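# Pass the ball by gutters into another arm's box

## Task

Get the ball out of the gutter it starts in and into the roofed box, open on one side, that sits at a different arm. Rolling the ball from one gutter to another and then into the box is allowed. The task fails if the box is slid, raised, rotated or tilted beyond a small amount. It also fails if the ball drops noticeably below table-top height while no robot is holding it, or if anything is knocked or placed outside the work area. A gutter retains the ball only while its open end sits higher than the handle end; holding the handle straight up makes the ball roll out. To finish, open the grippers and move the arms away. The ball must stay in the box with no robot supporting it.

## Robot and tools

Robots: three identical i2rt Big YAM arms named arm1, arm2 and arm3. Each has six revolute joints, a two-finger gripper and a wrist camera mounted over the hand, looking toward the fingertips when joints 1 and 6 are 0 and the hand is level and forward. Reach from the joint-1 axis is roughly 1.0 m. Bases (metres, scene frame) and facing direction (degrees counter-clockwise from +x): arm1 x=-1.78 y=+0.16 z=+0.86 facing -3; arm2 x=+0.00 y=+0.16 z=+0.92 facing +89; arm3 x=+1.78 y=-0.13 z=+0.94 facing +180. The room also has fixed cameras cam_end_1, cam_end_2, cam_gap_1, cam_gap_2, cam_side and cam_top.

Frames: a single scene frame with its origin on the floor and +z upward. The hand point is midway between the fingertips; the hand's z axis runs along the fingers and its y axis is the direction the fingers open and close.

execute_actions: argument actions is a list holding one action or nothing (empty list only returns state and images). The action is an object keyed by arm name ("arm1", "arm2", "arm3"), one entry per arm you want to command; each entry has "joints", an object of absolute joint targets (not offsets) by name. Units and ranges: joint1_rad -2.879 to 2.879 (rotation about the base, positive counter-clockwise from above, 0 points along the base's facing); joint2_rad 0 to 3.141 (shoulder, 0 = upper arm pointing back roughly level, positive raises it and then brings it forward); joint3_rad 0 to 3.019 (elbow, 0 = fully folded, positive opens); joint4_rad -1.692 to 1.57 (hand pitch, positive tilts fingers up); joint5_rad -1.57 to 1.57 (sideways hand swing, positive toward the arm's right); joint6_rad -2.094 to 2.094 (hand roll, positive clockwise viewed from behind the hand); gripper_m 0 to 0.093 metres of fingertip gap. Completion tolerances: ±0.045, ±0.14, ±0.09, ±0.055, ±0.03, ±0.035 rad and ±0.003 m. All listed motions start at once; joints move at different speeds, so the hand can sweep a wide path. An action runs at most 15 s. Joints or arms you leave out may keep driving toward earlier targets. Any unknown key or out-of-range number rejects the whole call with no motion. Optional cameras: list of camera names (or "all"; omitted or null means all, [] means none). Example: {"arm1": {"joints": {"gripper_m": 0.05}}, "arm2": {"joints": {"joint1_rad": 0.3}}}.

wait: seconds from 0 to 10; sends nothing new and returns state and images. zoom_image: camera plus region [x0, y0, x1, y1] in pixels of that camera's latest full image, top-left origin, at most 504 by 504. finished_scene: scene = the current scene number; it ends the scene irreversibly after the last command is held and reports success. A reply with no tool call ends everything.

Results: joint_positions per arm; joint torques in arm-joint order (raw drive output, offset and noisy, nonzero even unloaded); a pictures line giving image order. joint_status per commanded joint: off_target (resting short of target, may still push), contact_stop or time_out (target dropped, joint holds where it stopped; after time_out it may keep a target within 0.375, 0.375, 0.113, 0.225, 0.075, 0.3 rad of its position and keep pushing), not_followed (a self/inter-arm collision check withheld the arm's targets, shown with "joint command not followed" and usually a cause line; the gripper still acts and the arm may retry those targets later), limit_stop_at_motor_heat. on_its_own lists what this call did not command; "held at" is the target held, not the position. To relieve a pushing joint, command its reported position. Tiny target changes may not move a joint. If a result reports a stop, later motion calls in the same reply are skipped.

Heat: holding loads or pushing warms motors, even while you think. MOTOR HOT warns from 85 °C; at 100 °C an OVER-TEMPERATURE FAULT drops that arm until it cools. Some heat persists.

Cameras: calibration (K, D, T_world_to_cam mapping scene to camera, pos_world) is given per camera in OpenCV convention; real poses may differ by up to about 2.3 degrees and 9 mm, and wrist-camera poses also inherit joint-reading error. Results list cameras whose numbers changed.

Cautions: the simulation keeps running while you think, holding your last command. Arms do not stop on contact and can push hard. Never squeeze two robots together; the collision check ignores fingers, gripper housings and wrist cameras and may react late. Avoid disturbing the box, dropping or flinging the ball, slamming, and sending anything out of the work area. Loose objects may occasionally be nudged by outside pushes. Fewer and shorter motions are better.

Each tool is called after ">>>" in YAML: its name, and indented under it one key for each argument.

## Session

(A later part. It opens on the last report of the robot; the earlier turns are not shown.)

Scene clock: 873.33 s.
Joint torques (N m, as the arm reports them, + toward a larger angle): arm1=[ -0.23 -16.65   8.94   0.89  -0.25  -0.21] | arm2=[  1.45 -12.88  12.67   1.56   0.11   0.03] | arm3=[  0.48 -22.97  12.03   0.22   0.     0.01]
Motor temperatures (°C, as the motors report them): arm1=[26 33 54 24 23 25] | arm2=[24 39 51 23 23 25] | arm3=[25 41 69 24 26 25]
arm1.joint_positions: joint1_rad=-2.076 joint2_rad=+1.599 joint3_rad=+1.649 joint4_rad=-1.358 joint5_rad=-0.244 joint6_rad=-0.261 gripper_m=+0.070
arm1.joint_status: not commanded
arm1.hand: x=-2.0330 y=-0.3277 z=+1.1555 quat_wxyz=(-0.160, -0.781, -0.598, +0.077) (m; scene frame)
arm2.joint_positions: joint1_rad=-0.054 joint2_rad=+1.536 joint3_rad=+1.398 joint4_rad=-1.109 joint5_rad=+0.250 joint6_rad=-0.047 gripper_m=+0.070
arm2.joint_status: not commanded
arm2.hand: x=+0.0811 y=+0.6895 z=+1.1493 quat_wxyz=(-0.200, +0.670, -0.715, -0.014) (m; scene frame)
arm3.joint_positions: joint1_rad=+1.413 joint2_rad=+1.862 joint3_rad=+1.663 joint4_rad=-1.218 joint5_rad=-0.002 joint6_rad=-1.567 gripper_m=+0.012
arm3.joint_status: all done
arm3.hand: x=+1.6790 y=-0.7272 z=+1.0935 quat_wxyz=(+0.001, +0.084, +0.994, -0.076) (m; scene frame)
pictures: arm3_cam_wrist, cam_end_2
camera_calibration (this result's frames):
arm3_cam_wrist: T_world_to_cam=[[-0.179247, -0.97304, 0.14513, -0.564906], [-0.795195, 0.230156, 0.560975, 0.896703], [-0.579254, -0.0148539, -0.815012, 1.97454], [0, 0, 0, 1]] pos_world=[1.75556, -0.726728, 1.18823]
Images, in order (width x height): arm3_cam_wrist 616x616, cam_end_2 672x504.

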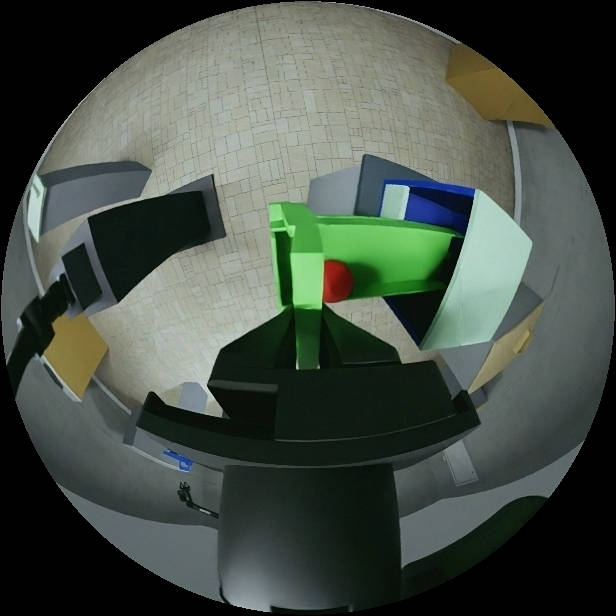

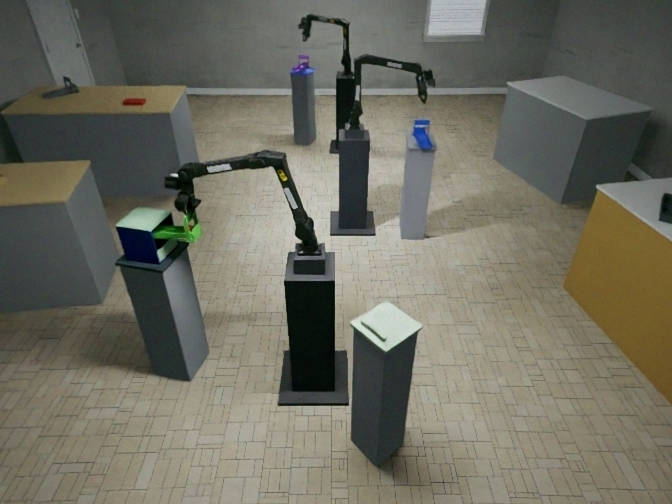

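>>> execute_actions:
  actions:
    - {"arm3":{"joints":{"joint4_rad":-1.275}}}
  cameras: ["arm3_cam_wrist","cam_end_2"]

>>> zoom_image:
  camera: "cam_end_2"
  region: [100,170,260,290]

Scene clock: 880.00 s.
Joint torques (N m, as the arm reports them, + toward a larger angle): arm1=[ -0.11 -16.59   8.94   0.92  -0.26  -0.21] | arm2=[  1.47 -12.79  12.67   1.55   0.11   0.02] | arm3=[  0.39 -22.11  12.26   0.11  -0.06   0.01]
Motor temperatures (°C, as the motors report them): arm1=[26 33 54 24 23 25] | arm2=[24 39 51 23 23 25] | arm3=[25 42 68 24 26 25]
arm1.joint_positions: joint1_rad=-2.076 joint2_rad=+1.599 joint3_rad=+1.649 joint4_rad=-1.358 joint5_rad=-0.244 joint6_rad=-0.261 gripper_m=+0.070
arm1.joint_status: not commanded
arm1.hand: x=-2.0330 y=-0.3277 z=+1.1555 quat_wxyz=(-0.160, -0.781, -0.598, +0.077) (m; scene frame)
arm2.joint_positions: joint1_rad=-0.054 joint2_rad=+1.536 joint3_rad=+1.398 joint4_rad=-1.109 joint5_rad=+0.250 joint6_rad=-0.047 gripper_m=+0.070
arm2.joint_status: not commanded
arm2.hand: x=+0.0811 y=+0.6895 z=+1.1493 quat_wxyz=(-0.200, +0.670, -0.715, -0.014) (m; scene frame)
arm3.joint_positions: joint1_rad=+1.413 joint2_rad=+1.862 joint3_rad=+1.663 joint4_rad=-1.268 joint5_rad=-0.002 joint6_rad=-1.567 gripper_m=+0.012
arm3.joint_status: all done
arm3.hand: x=+1.6810 y=-0.7153 z=+1.0920 quat_wxyz=(+0.003, +0.084, +0.995, -0.051) (m; scene frame)
pictures: arm3_cam_wrist, cam_end_2
camera_calibration (this result's frames):
arm3_cam_wrist: T_world_to_cam=[[-0.179632, -0.979047, 0.0959173, -0.502626], [-0.799867, 0.202122, 0.565119, 0.879664], [-0.572665, 0.0247923, -0.819415, 1.99672], [0, 0, 0, 1]] pos_world=[1.75678, -0.719397, 1.18724]
Images, in order (width x height): arm3_cam_wrist 616x616, cam_end_2 672x504.

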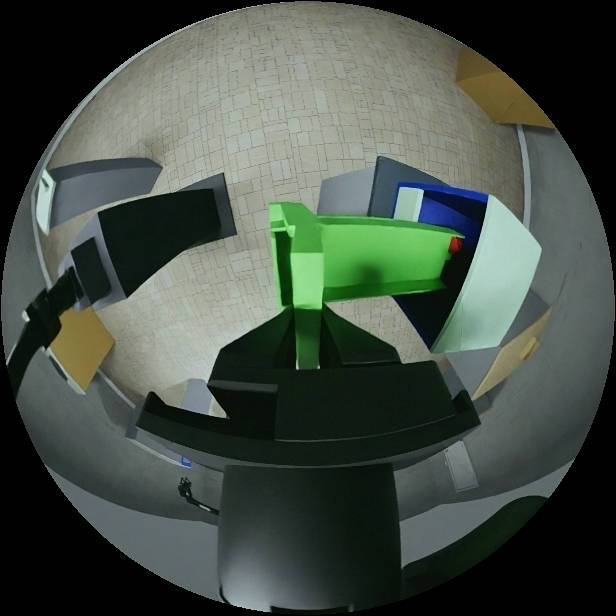

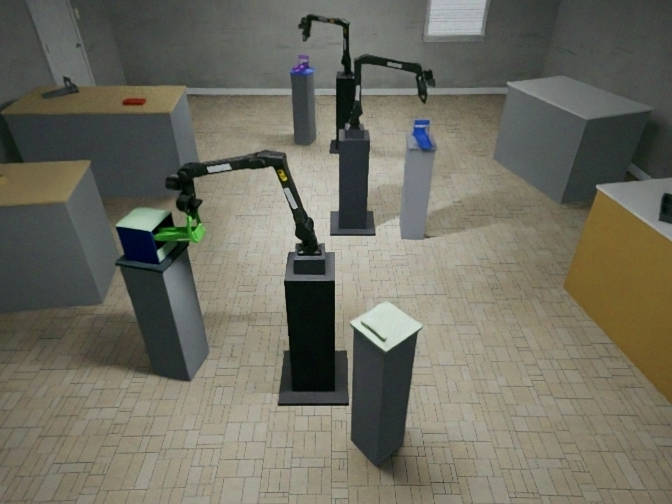

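Region (100, 170, 260, 290) of cam_end_2's 672x504 image, scaled by 3.150, with more detail than that image has; it fills the top 378 rows of this view, and the rest is white.

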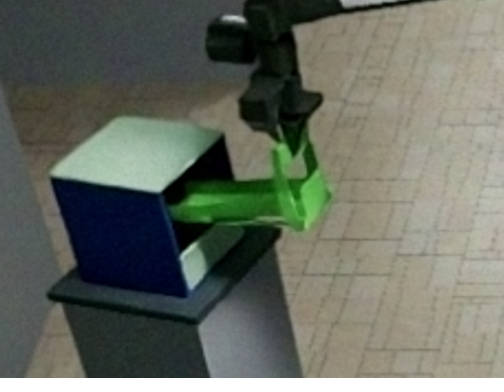

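>>> execute_actions:
  actions:
    - {"arm3":{"joints":{"joint2_rad":1.715,"joint3_rad":1.56,"joint4_rad":-1.25}}}
  cameras: ["arm3_cam_wrist","cam_end_2"]

>>> zoom_image:
  camera: "cam_end_2"
  region: [100,170,260,290]

Scene clock: 891.67 s.
Joint torques (N m, as the arm reports them, + toward a larger angle): arm1=[ -0.16 -16.52   8.94   0.9   -0.26  -0.21] | arm2=[  1.48 -12.79  12.68   1.55   0.11   0.03] | arm3=[  0.49 -18.36   8.47   0.74   0.01  -0.01]
Motor temperatures (°C, as the motors report them): arm1=[26 33 54 24 23 25] | arm2=[24 39 51 23 23 25] | arm3=[25 42 68 24 26 25]
arm1.joint_positions: joint1_rad=-2.076 joint2_rad=+1.599 joint3_rad=+1.649 joint4_rad=-1.358 joint5_rad=-0.244 joint6_rad=-0.261 gripper_m=+0.070
arm1.joint_status: not commanded
arm1.hand: x=-2.0330 y=-0.3277 z=+1.1555 quat_wxyz=(-0.160, -0.781, -0.598, +0.077) (m; scene frame)
arm2.joint_positions: joint1_rad=-0.054 joint2_rad=+1.536 joint3_rad=+1.398 joint4_rad=-1.109 joint5_rad=+0.250 joint6_rad=-0.047 gripper_m=+0.070
arm2.joint_status: not commanded
arm2.hand: x=+0.0811 y=+0.6895 z=+1.1493 quat_wxyz=(-0.200, +0.670, -0.715, -0.014) (m; scene frame)
arm3.joint_positions: joint1_rad=+1.413 joint2_rad=+1.722 joint3_rad=+1.556 joint4_rad=-1.256 joint5_rad=-0.002 joint6_rad=-1.567 gripper_m=+0.012
arm3.joint_status: all done
arm3.hand: x=+1.6865 y=-0.6793 z=+1.1260 quat_wxyz=(+0.001, +0.084, +0.994, -0.072) (m; scene frame)
pictures: arm3_cam_wrist, cam_end_2
camera_calibration (this result's frames):
arm3_cam_wrist: T_world_to_cam=[[-0.179316, -0.973909, 0.13909, -0.515301], [-0.795769, 0.226717, 0.561561, 0.871381], [-0.578444, -0.00998687, -0.815661, 2.00875], [0, 0, 0, 1]] pos_world=[1.76297, -0.679352, 1.2208]
Images, in order (width x height): arm3_cam_wrist 616x616, cam_end_2 672x504.

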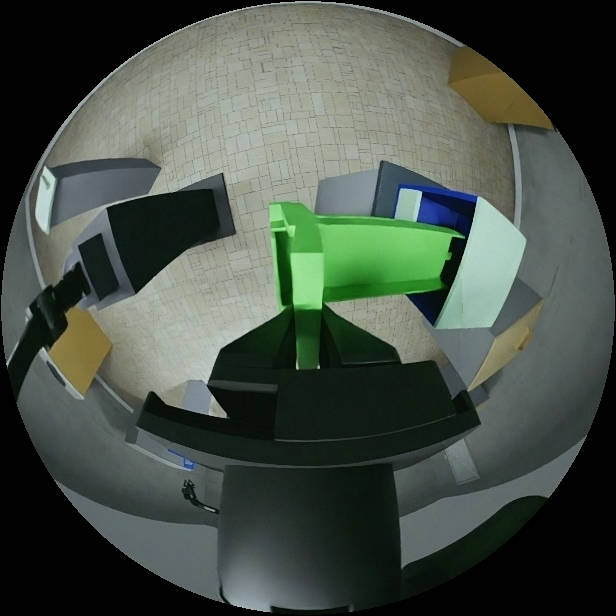

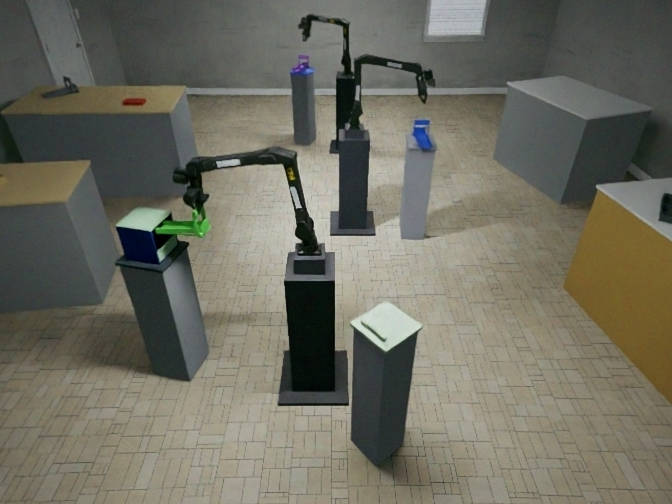

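Region (100, 170, 260, 290) of cam_end_2's 672x504 image, scaled by 3.150, with more detail than that image has; it fills the top 378 rows of this view, and the rest is white.

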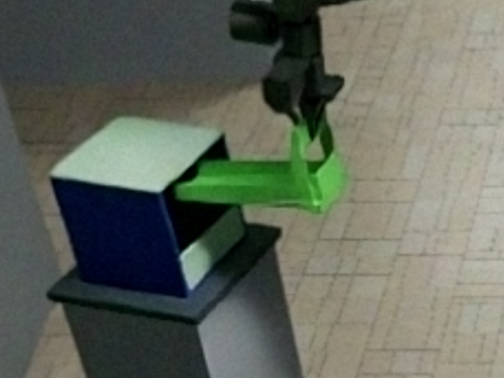

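>>> execute_actions:
  actions:
    - {"arm3":{"joints":{"joint2_rad":1.45,"joint3_rad":1.19}}}
  cameras: ["arm3_cam_wrist","cam_end_2"]

>>> zoom_image:
  camera: "cam_end_2"
  region: [100,170,260,290]

Scene clock: 904.63 s.
Joint torques (N m, as the arm reports them, + toward a larger angle): arm1=[ -0.26 -16.55   8.93   0.9   -0.25  -0.21] | arm2=[  1.47 -12.87  12.65   1.54   0.12   0.03] | arm3=[ -0.06 -12.67   8.51   0.3   -0.07   0.04]
Motor temperatures (°C, as the motors report them): arm1=[26 33 54 24 23 25] | arm2=[24 39 51 23 23 25] | arm3=[25 41 63 24 26 25]
arm1.joint_positions: joint1_rad=-2.076 joint2_rad=+1.599 joint3_rad=+1.649 joint4_rad=-1.358 joint5_rad=-0.244 joint6_rad=-0.261 gripper_m=+0.070
arm1.joint_status: not commanded
arm1.hand: x=-2.0330 y=-0.3277 z=+1.1555 quat_wxyz=(-0.160, -0.781, -0.598, +0.077) (m; scene frame)
arm2.joint_positions: joint1_rad=-0.054 joint2_rad=+1.536 joint3_rad=+1.398 joint4_rad=-1.109 joint5_rad=+0.250 joint6_rad=-0.047 gripper_m=+0.070
arm2.joint_status: not commanded
arm2.hand: x=+0.0811 y=+0.6895 z=+1.1493 quat_wxyz=(-0.200, +0.670, -0.715, -0.014) (m; scene frame)
arm3.joint_positions: joint1_rad=+1.413 joint2_rad=+1.448 joint3_rad=+1.183 joint4_rad=-1.253 joint5_rad=-0.002 joint6_rad=-1.567 gripper_m=+0.012
arm3.joint_status: all done
arm3.hand: x=+1.7087 y=-0.5465 z=+1.1075 quat_wxyz=(+0.005, +0.083, +0.996, -0.025) (m; scene frame)
pictures: arm3_cam_wrist, cam_end_2
camera_calibration (this result's frames):
arm3_cam_wrist: T_world_to_cam=[[-0.179604, -0.982763, 0.0438009, -0.278208], [-0.804802, 0.172394, 0.567956, 0.847904], [-0.565717, 0.066756, -0.821893, 2.03491], [0, 0, 0, 1]] pos_world=[1.78361, -0.555429, 1.20309]
Images, in order (width x height): arm3_cam_wrist 616x616, cam_end_2 672x504.

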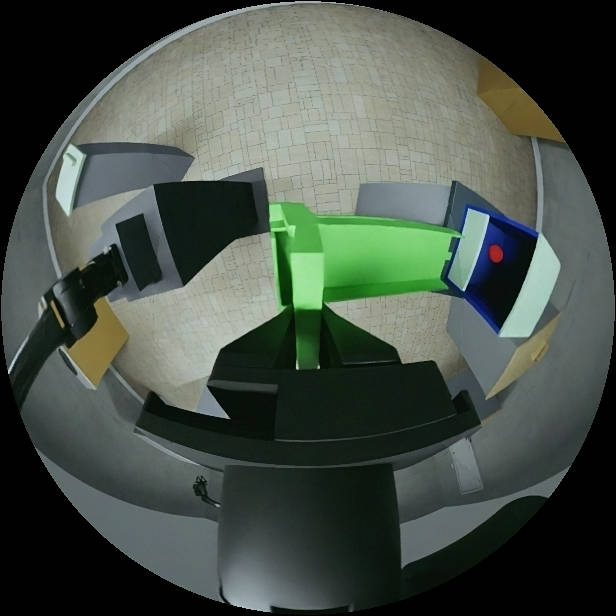

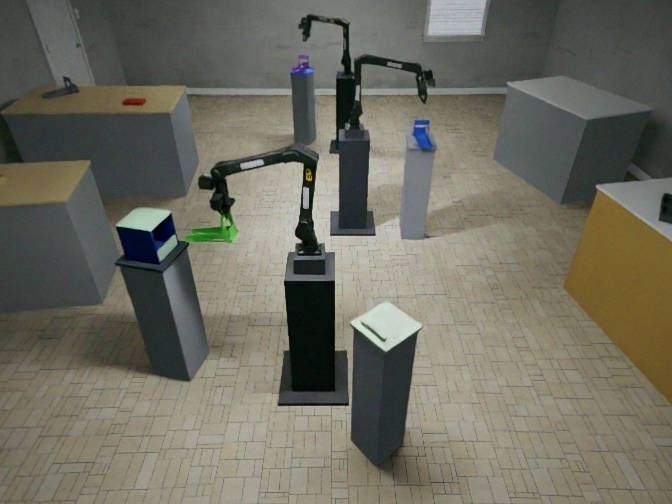

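Region (100, 170, 260, 290) of cam_end_2's 672x504 image, scaled by 3.150, with more detail than that image has; it fills the top 378 rows of this view, and the rest is white.

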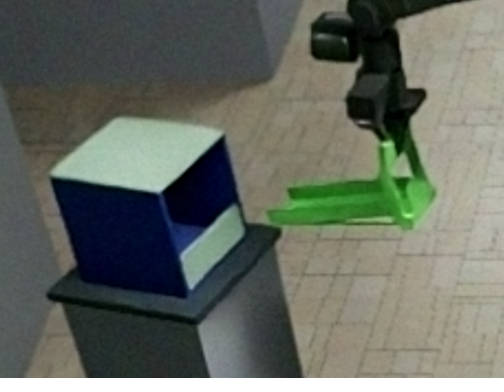

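>>> execute_actions:
  actions:
    - {"arm3":{"joints":{"joint1_rad":-2.27,"joint4_rad":-1.184,"joint5_rad":0.246,"joint6_rad":0.249}}}
  cameras: ["arm3_cam_wrist","cam_end_2"]

Scene clock: 931.83 s.
Joint torques (N m, as the arm reports them, + toward a larger angle): arm1=[ -0.12 -16.58   8.93   0.89  -0.24  -0.21] | arm2=[  1.41 -12.88  12.65   1.57   0.12   0.03] | arm3=[  1.18 -15.11   8.4    0.51   0.31   0.15]
Motor temperatures (°C, as the motors report them): arm1=[26 33 54 24 23 25] | arm2=[24 39 51 23 23 25] | arm3=[25 38 60 24 26 25]
arm1.joint_positions: joint1_rad=-2.076 joint2_rad=+1.599 joint3_rad=+1.649 joint4_rad=-1.358 joint5_rad=-0.244 joint6_rad=-0.261 gripper_m=+0.070
arm1.joint_status: not commanded
arm1.hand: x=-2.0330 y=-0.3277 z=+1.1555 quat_wxyz=(-0.160, -0.781, -0.598, +0.077) (m; scene frame)
arm2.joint_positions: joint1_rad=-0.054 joint2_rad=+1.536 joint3_rad=+1.398 joint4_rad=-1.109 joint5_rad=+0.250 joint6_rad=-0.047 gripper_m=+0.070
arm2.joint_status: not commanded
arm2.hand: x=+0.0811 y=+0.6895 z=+1.1493 quat_wxyz=(-0.200, +0.670, -0.715, -0.014) (m; scene frame)
arm3.joint_positions: joint1_rad=-2.271 joint2_rad=+1.456 joint3_rad=+1.183 joint4_rad=-1.184 joint5_rad=+0.244 joint6_rad=+0.241 gripper_m=+0.012
arm3.joint_status: all done
arm3.hand: x=+2.0960 y=+0.1806 z=+1.1172 quat_wxyz=(-0.118, +0.297, -0.945, +0.075) (m; scene frame)
pictures: arm3_cam_wrist, cam_end_2
camera_calibration (this result's frames):
arm3_cam_wrist: T_world_to_cam=[[0.53327, -0.820841, 0.204556, -1.19759], [-0.808063, -0.422722, 0.410292, 1.31929], [-0.250315, -0.38409, -0.888717, 1.7084], [0, 0, 0, 1]] pos_world=[2.13235, 0.230838, 1.22196]
Images, in order (width x height): arm3_cam_wrist 616x616, cam_end_2 672x504.

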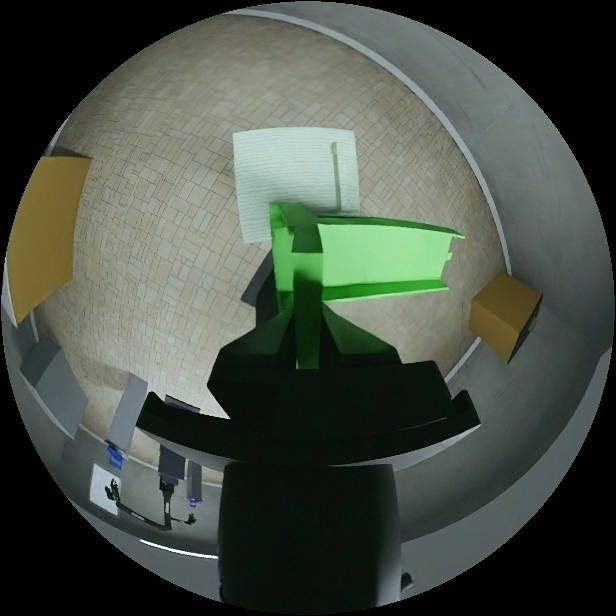

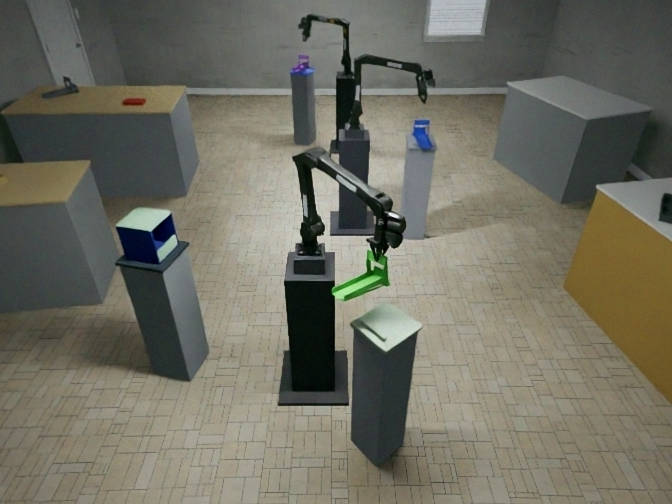

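>>> execute_actions:
  actions:
    - {"arm3":{"joints":{"joint2_rad":1.76,"joint3_rad":1.62}}}
  cameras: ["cam_end_2"]

>>> execute_actions:
  actions:
    - {"arm3":{"joints":{"joint2_rad":1.97}}}
  cameras: ["arm3_cam_wrist","cam_end_2"]

Scene clock: 940.93 s.
Joint torques (N m, as the arm reports them, + toward a larger angle): arm1=[ -0.09 -16.6    8.92   0.87  -0.26  -0.21] | arm2=[  1.49 -12.84  12.67   1.55   0.11   0.03] | arm3=[ -0.21 -21.54  12.25   0.77   0.41   0.17]
Motor temperatures (°C, as the motors report them): arm1=[26 32 54 24 23 25] | arm2=[24 39 51 23 23 25] | arm3=[25 38 60 24 26 25]
arm1.joint_positions: joint1_rad=-2.076 joint2_rad=+1.599 joint3_rad=+1.649 joint4_rad=-1.358 joint5_rad=-0.244 joint6_rad=-0.261 gripper_m=+0.070
arm1.joint_status: not commanded
arm1.hand: x=-2.0330 y=-0.3277 z=+1.1555 quat_wxyz=(-0.160, -0.781, -0.598, +0.077) (m; scene frame)
arm2.joint_positions: joint1_rad=-0.054 joint2_rad=+1.536 joint3_rad=+1.398 joint4_rad=-1.109 joint5_rad=+0.250 joint6_rad=-0.047 gripper_m=+0.070
arm2.joint_status: not commanded
arm2.hand: x=+0.0811 y=+0.6895 z=+1.1493 quat_wxyz=(-0.200, +0.670, -0.715, -0.014) (m; scene frame)
arm3.joint_positions: joint1_rad=-2.271 joint2_rad=+1.783 joint3_rad=+1.563 joint4_rad=-1.186 joint5_rad=+0.244 joint6_rad=+0.242 gripper_m=+0.012
arm3.joint_status: all done
arm3.hand: x=+2.1865 y=+0.2865 z=+1.1118 quat_wxyz=(-0.140, +0.293, -0.944, +0.061) (m; scene frame)
pictures: cam_end_2
Images, in order (width x height): cam_end_2 672x504.

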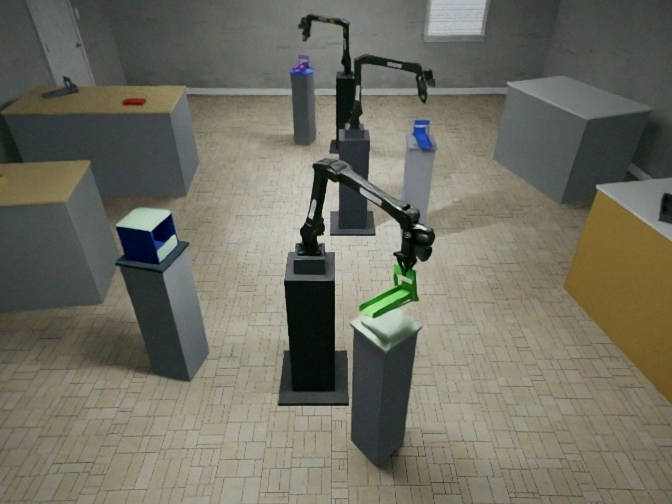

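Scene clock: 942.20 s.
Joint torques (N m, as the arm reports them, + toward a larger angle): arm1=[ -0.2  -16.57   8.94   0.91  -0.26  -0.21] | arm2=[  1.42 -12.86  12.67   1.55   0.12   0.03] | arm3=[ -0.24 -23.49  10.01   0.16   0.39   0.14]
Motor temperatures (°C, as the motors report them): arm1=[26 32 54 24 23 25] | arm2=[24 39 51 23 23 25] | arm3=[25 38 60 24 26 25]
arm1.joint_positions: joint1_rad=-2.076 joint2_rad=+1.599 joint3_rad=+1.649 joint4_rad=-1.358 joint5_rad=-0.244 joint6_rad=-0.261 gripper_m=+0.070
arm1.joint_status: not commanded
arm1.hand: x=-2.0330 y=-0.3277 z=+1.1555 quat_wxyz=(-0.160, -0.781, -0.598, +0.077) (m; scene frame)
arm2.joint_positions: joint1_rad=-0.054 joint2_rad=+1.536 joint3_rad=+1.398 joint4_rad=-1.109 joint5_rad=+0.250 joint6_rad=-0.047 gripper_m=+0.070
arm2.joint_status: not commanded
arm2.hand: x=+0.0811 y=+0.6895 z=+1.1493 quat_wxyz=(-0.200, +0.670, -0.715, -0.014) (m; scene frame)
arm3.joint_positions: joint1_rad=-2.271 joint2_rad=+1.999 joint3_rad=+1.580 joint4_rad=-1.186 joint5_rad=+0.243 joint6_rad=+0.242 gripper_m=+0.012
arm3.joint_status: all done
arm3.hand: x=+2.1885 y=+0.2876 z=+0.9964 quat_wxyz=(-0.055, +0.305, -0.944, +0.113) (m; scene frame)
pictures: arm3_cam_wrist, cam_end_2
camera_calibration (this result's frames):
arm3_cam_wrist: T_world_to_cam=[[0.553438, -0.796691, 0.242876, -1.22364], [-0.763062, -0.368124, 0.531245, 1.25412], [-0.33383, -0.479341, -0.811658, 1.79876], [0, 0, 0, 1]] pos_world=[2.23466, 0.349025, 1.09093]
Images, in order (width x height): arm3_cam_wrist 616x616, cam_end_2 672x504.

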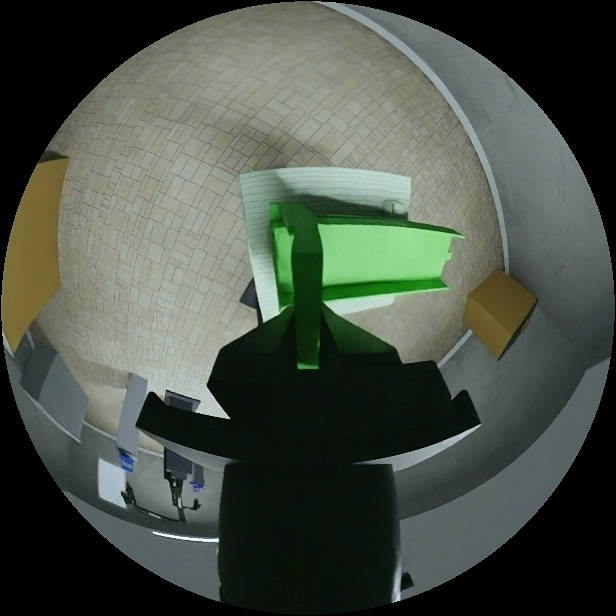

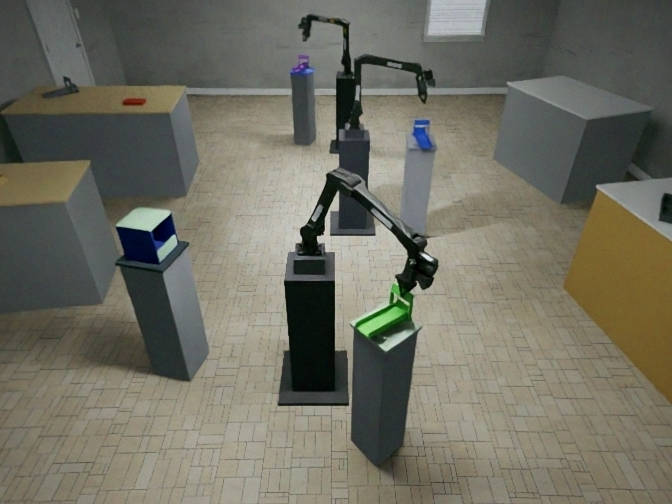

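>>> execute_actions:
  actions:
    - {"arm3":{"joints":{"joint2_rad":2.045}}}
  cameras: ["arm3_cam_wrist","cam_end_2"]

Scene clock: 946.50 s.
Joint torques (N m, as the arm reports them, + toward a larger angle): arm1=[ -0.1  -16.51   8.94   0.94  -0.26  -0.22] | arm2=[  1.5  -12.9   12.64   1.55   0.12   0.03] | arm3=[ -0.16 -21.06   9.91   0.28   0.26   0.18]
Motor temperatures (°C, as the motors report them): arm1=[26 32 54 24 23 25] | arm2=[24 38 51 23 23 25] | arm3=[25 39 61 24 26 25]
arm1.joint_positions: joint1_rad=-2.076 joint2_rad=+1.599 joint3_rad=+1.649 joint4_rad=-1.358 joint5_rad=-0.244 joint6_rad=-0.261 gripper_m=+0.070
arm1.joint_status: not commanded
arm1.hand: x=-2.0330 y=-0.3277 z=+1.1555 quat_wxyz=(-0.160, -0.781, -0.598, +0.077) (m; scene frame)
arm2.joint_positions: joint1_rad=-0.054 joint2_rad=+1.536 joint3_rad=+1.398 joint4_rad=-1.109 joint5_rad=+0.250 joint6_rad=-0.047 gripper_m=+0.070
arm2.joint_status: not commanded
arm2.hand: x=+0.0811 y=+0.6895 z=+1.1493 quat_wxyz=(-0.200, +0.670, -0.715, -0.014) (m; scene frame)
arm3.joint_positions: joint1_rad=-2.271 joint2_rad=+2.034 joint3_rad=+1.582 joint4_rad=-1.187 joint5_rad=+0.245 joint6_rad=+0.242 gripper_m=+0.012
arm3.joint_status: all done
arm3.hand: x=+2.1874 y=+0.2857 z=+0.9776 quat_wxyz=(-0.041, +0.307, -0.943, +0.123) (m; scene frame)
pictures: arm3_cam_wrist, cam_end_2
camera_calibration (this result's frames):
arm3_cam_wrist: T_world_to_cam=[[0.55843, -0.790318, 0.252097, -1.24171], [-0.751766, -0.353652, 0.556577, 1.20889], [-0.350718, -0.500328, -0.791624, 1.80555], [0, 0, 0, 1]] pos_world=[2.23545, 0.349545, 1.06951]
Images, in order (width x height): arm3_cam_wrist 616x616, cam_end_2 672x504.

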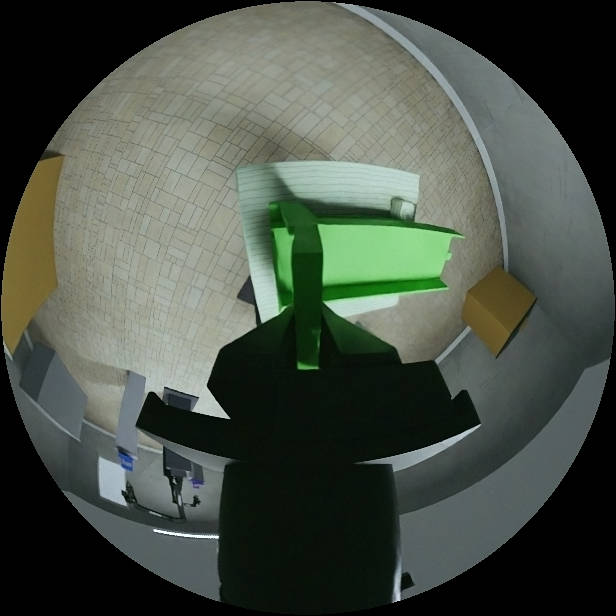

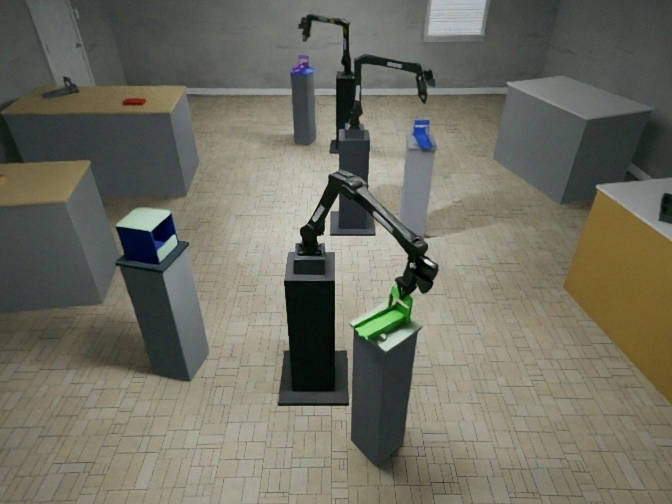

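Down at the resting height. Release.

>>> execute_actions:
  actions:
    - {"arm3":{"joints":{"gripper_m":0.07}}}
  cameras: ["arm3_cam_wrist"]

>>> execute_actions:
  actions:
    - {"arm3":{"joints":{"joint2_rad":1.7}}}
  cameras: "[\"cam_end_2\",\"cam_side\",\"cam_end_1\"\"]"

Scene clock: 952.47 s.
Joint torques (N m, as the arm reports them, + toward a larger angle): arm1=[ -0.19 -16.6    8.91   0.91  -0.25  -0.21] | arm2=[  1.44 -12.84  12.66   1.56   0.11   0.03] | arm3=[  0.11 -20.51  10.04   0.3    0.32   0.13]
Motor temperatures (°C, as the motors report them): arm1=[26 32 54 24 23 25] | arm2=[24 38 51 23 23 25] | arm3=[25 40 61 24 26 25]
arm1.joint_positions: joint1_rad=-2.076 joint2_rad=+1.599 joint3_rad=+1.649 joint4_rad=-1.358 joint5_rad=-0.244 joint6_rad=-0.261 gripper_m=+0.070
arm1.joint_status: not commanded
arm1.hand: x=-2.0330 y=-0.3277 z=+1.1555 quat_wxyz=(-0.160, -0.781, -0.598, +0.077) (m; scene frame)
arm2.joint_positions: joint1_rad=-0.054 joint2_rad=+1.536 joint3_rad=+1.398 joint4_rad=-1.109 joint5_rad=+0.250 joint6_rad=-0.047 gripper_m=+0.070
arm2.joint_status: not commanded
arm2.hand: x=+0.0811 y=+0.6895 z=+1.1493 quat_wxyz=(-0.200, +0.670, -0.715, -0.014) (m; scene frame)
arm3.joint_positions: joint1_rad=-2.271 joint2_rad=+2.034 joint3_rad=+1.582 joint4_rad=-1.187 joint5_rad=+0.245 joint6_rad=+0.242 gripper_m=+0.070
arm3.joint_status: all done
arm3.hand: x=+2.1874 y=+0.2857 z=+0.9776 quat_wxyz=(-0.041, +0.307, -0.943, +0.123) (m; scene frame)
pictures: arm3_cam_wrist
camera_calibration (this result's frames):
arm3_cam_wrist: T_world_to_cam=[[0.55843, -0.790318, 0.252097, -1.24171], [-0.751766, -0.353652, 0.556577, 1.20889], [-0.350718, -0.500328, -0.791624, 1.80555], [0, 0, 0, 1]] pos_world=[2.23545, 0.349545, 1.06951]
Images, in order (width x height): arm3_cam_wrist 616x616.

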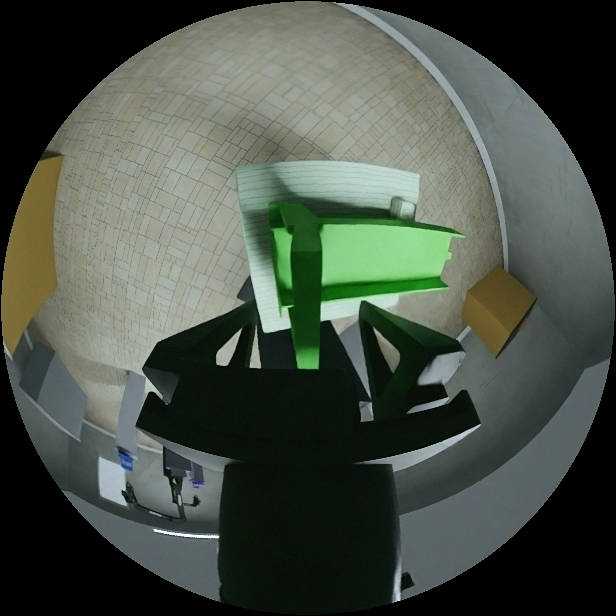

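>>> execute_actions:
  actions:
    - {"arm3":{"joints":{"joint2_rad":1.7}}}
  cameras: ["cam_end_2", "cam_side", "cam_end_1"]

>>> zoom_image:
  camera: "cam_end_2"
  region: [100,170,260,290]

Scene clock: 961.43 s.
Joint torques (N m, as the arm reports them, + toward a larger angle): arm1=[ -0.21 -16.59   8.95   0.91  -0.25  -0.2 ] | arm2=[  1.41 -12.85  12.66   1.57   0.12   0.03] | arm3=[ -0.24 -18.23  10.18   0.81   0.3    0.13]
Motor temperatures (°C, as the motors report them): arm1=[26 32 54 24 23 25] | arm2=[24 38 51 23 23 25] | arm3=[25 40 61 24 26 25]
arm1.joint_positions: joint1_rad=-2.076 joint2_rad=+1.599 joint3_rad=+1.649 joint4_rad=-1.358 joint5_rad=-0.244 joint6_rad=-0.261 gripper_m=+0.070
arm1.joint_status: not commanded
arm1.hand: x=-2.0330 y=-0.3277 z=+1.1555 quat_wxyz=(-0.160, -0.781, -0.598, +0.077) (m; scene frame)
arm2.joint_positions: joint1_rad=-0.054 joint2_rad=+1.536 joint3_rad=+1.398 joint4_rad=-1.109 joint5_rad=+0.250 joint6_rad=-0.047 gripper_m=+0.070
arm2.joint_status: not commanded
arm2.hand: x=+0.0811 y=+0.6895 z=+1.1493 quat_wxyz=(-0.200, +0.670, -0.715, -0.014) (m; scene frame)
arm3.joint_positions: joint1_rad=-2.271 joint2_rad=+1.698 joint3_rad=+1.601 joint4_rad=-1.187 joint5_rad=+0.245 joint6_rad=+0.242 gripper_m=+0.070
arm3.joint_status: all done
arm3.hand: x=+2.1892 y=+0.2904 z=+1.1756 quat_wxyz=(-0.190, +0.284, -0.939, +0.029) (m; scene frame)
pictures: cam_end_1, cam_end_2, cam_side
Images, in order (width x height): cam_end_1 672x504, cam_end_2 672x504, cam_side 672x504.

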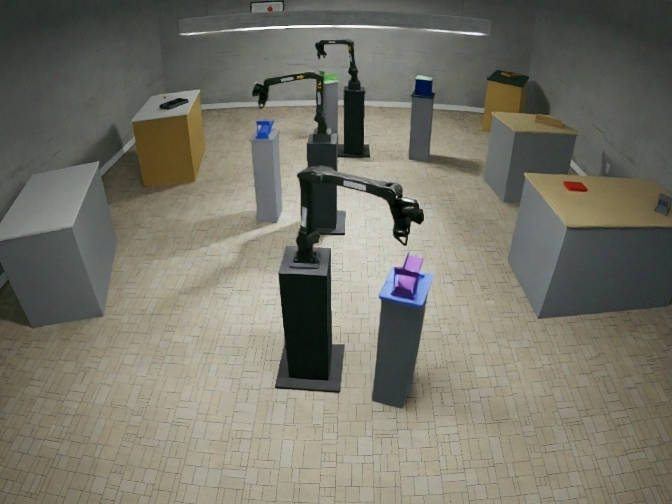

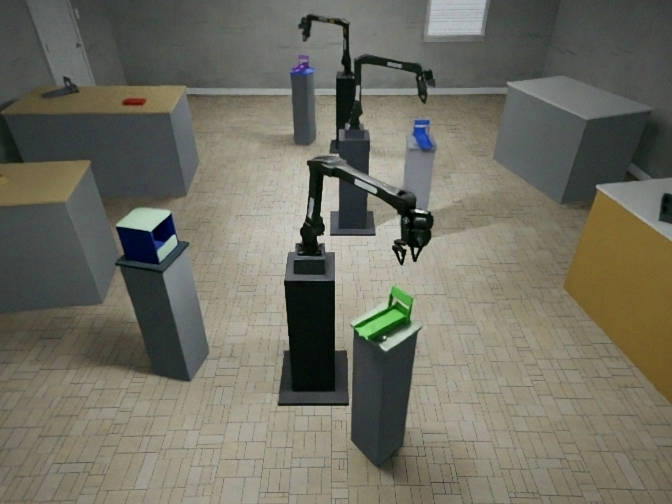

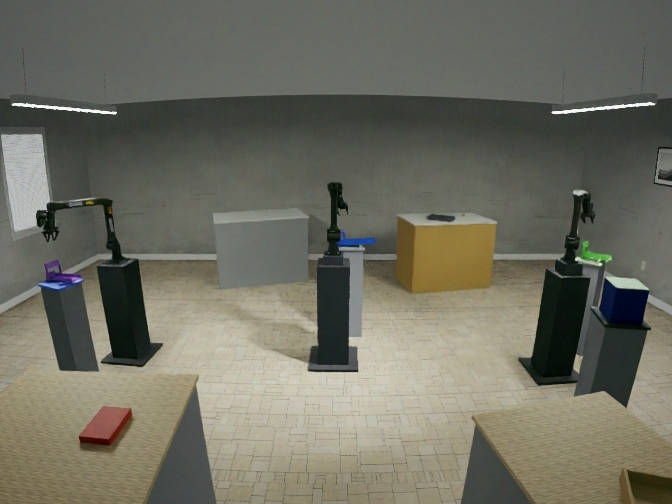

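Region (100, 170, 260, 290) of cam_end_2's 672x504 image, scaled by 3.150, with more detail than that image has; it fills the top 378 rows of this view, and the rest is white.

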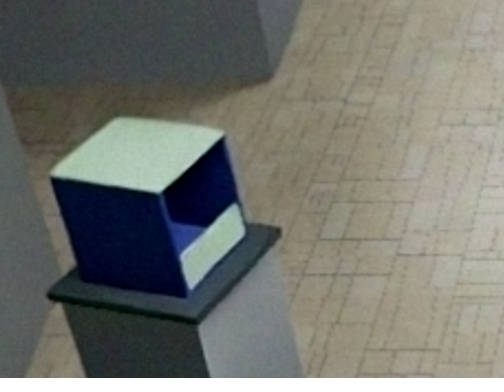

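All three gutters are back on their tables, the arms are clear, and arm3's wrist camera showed the ball inside the box.

>>> finished_scene:
  scene: 2

The scene is finished: the task was done.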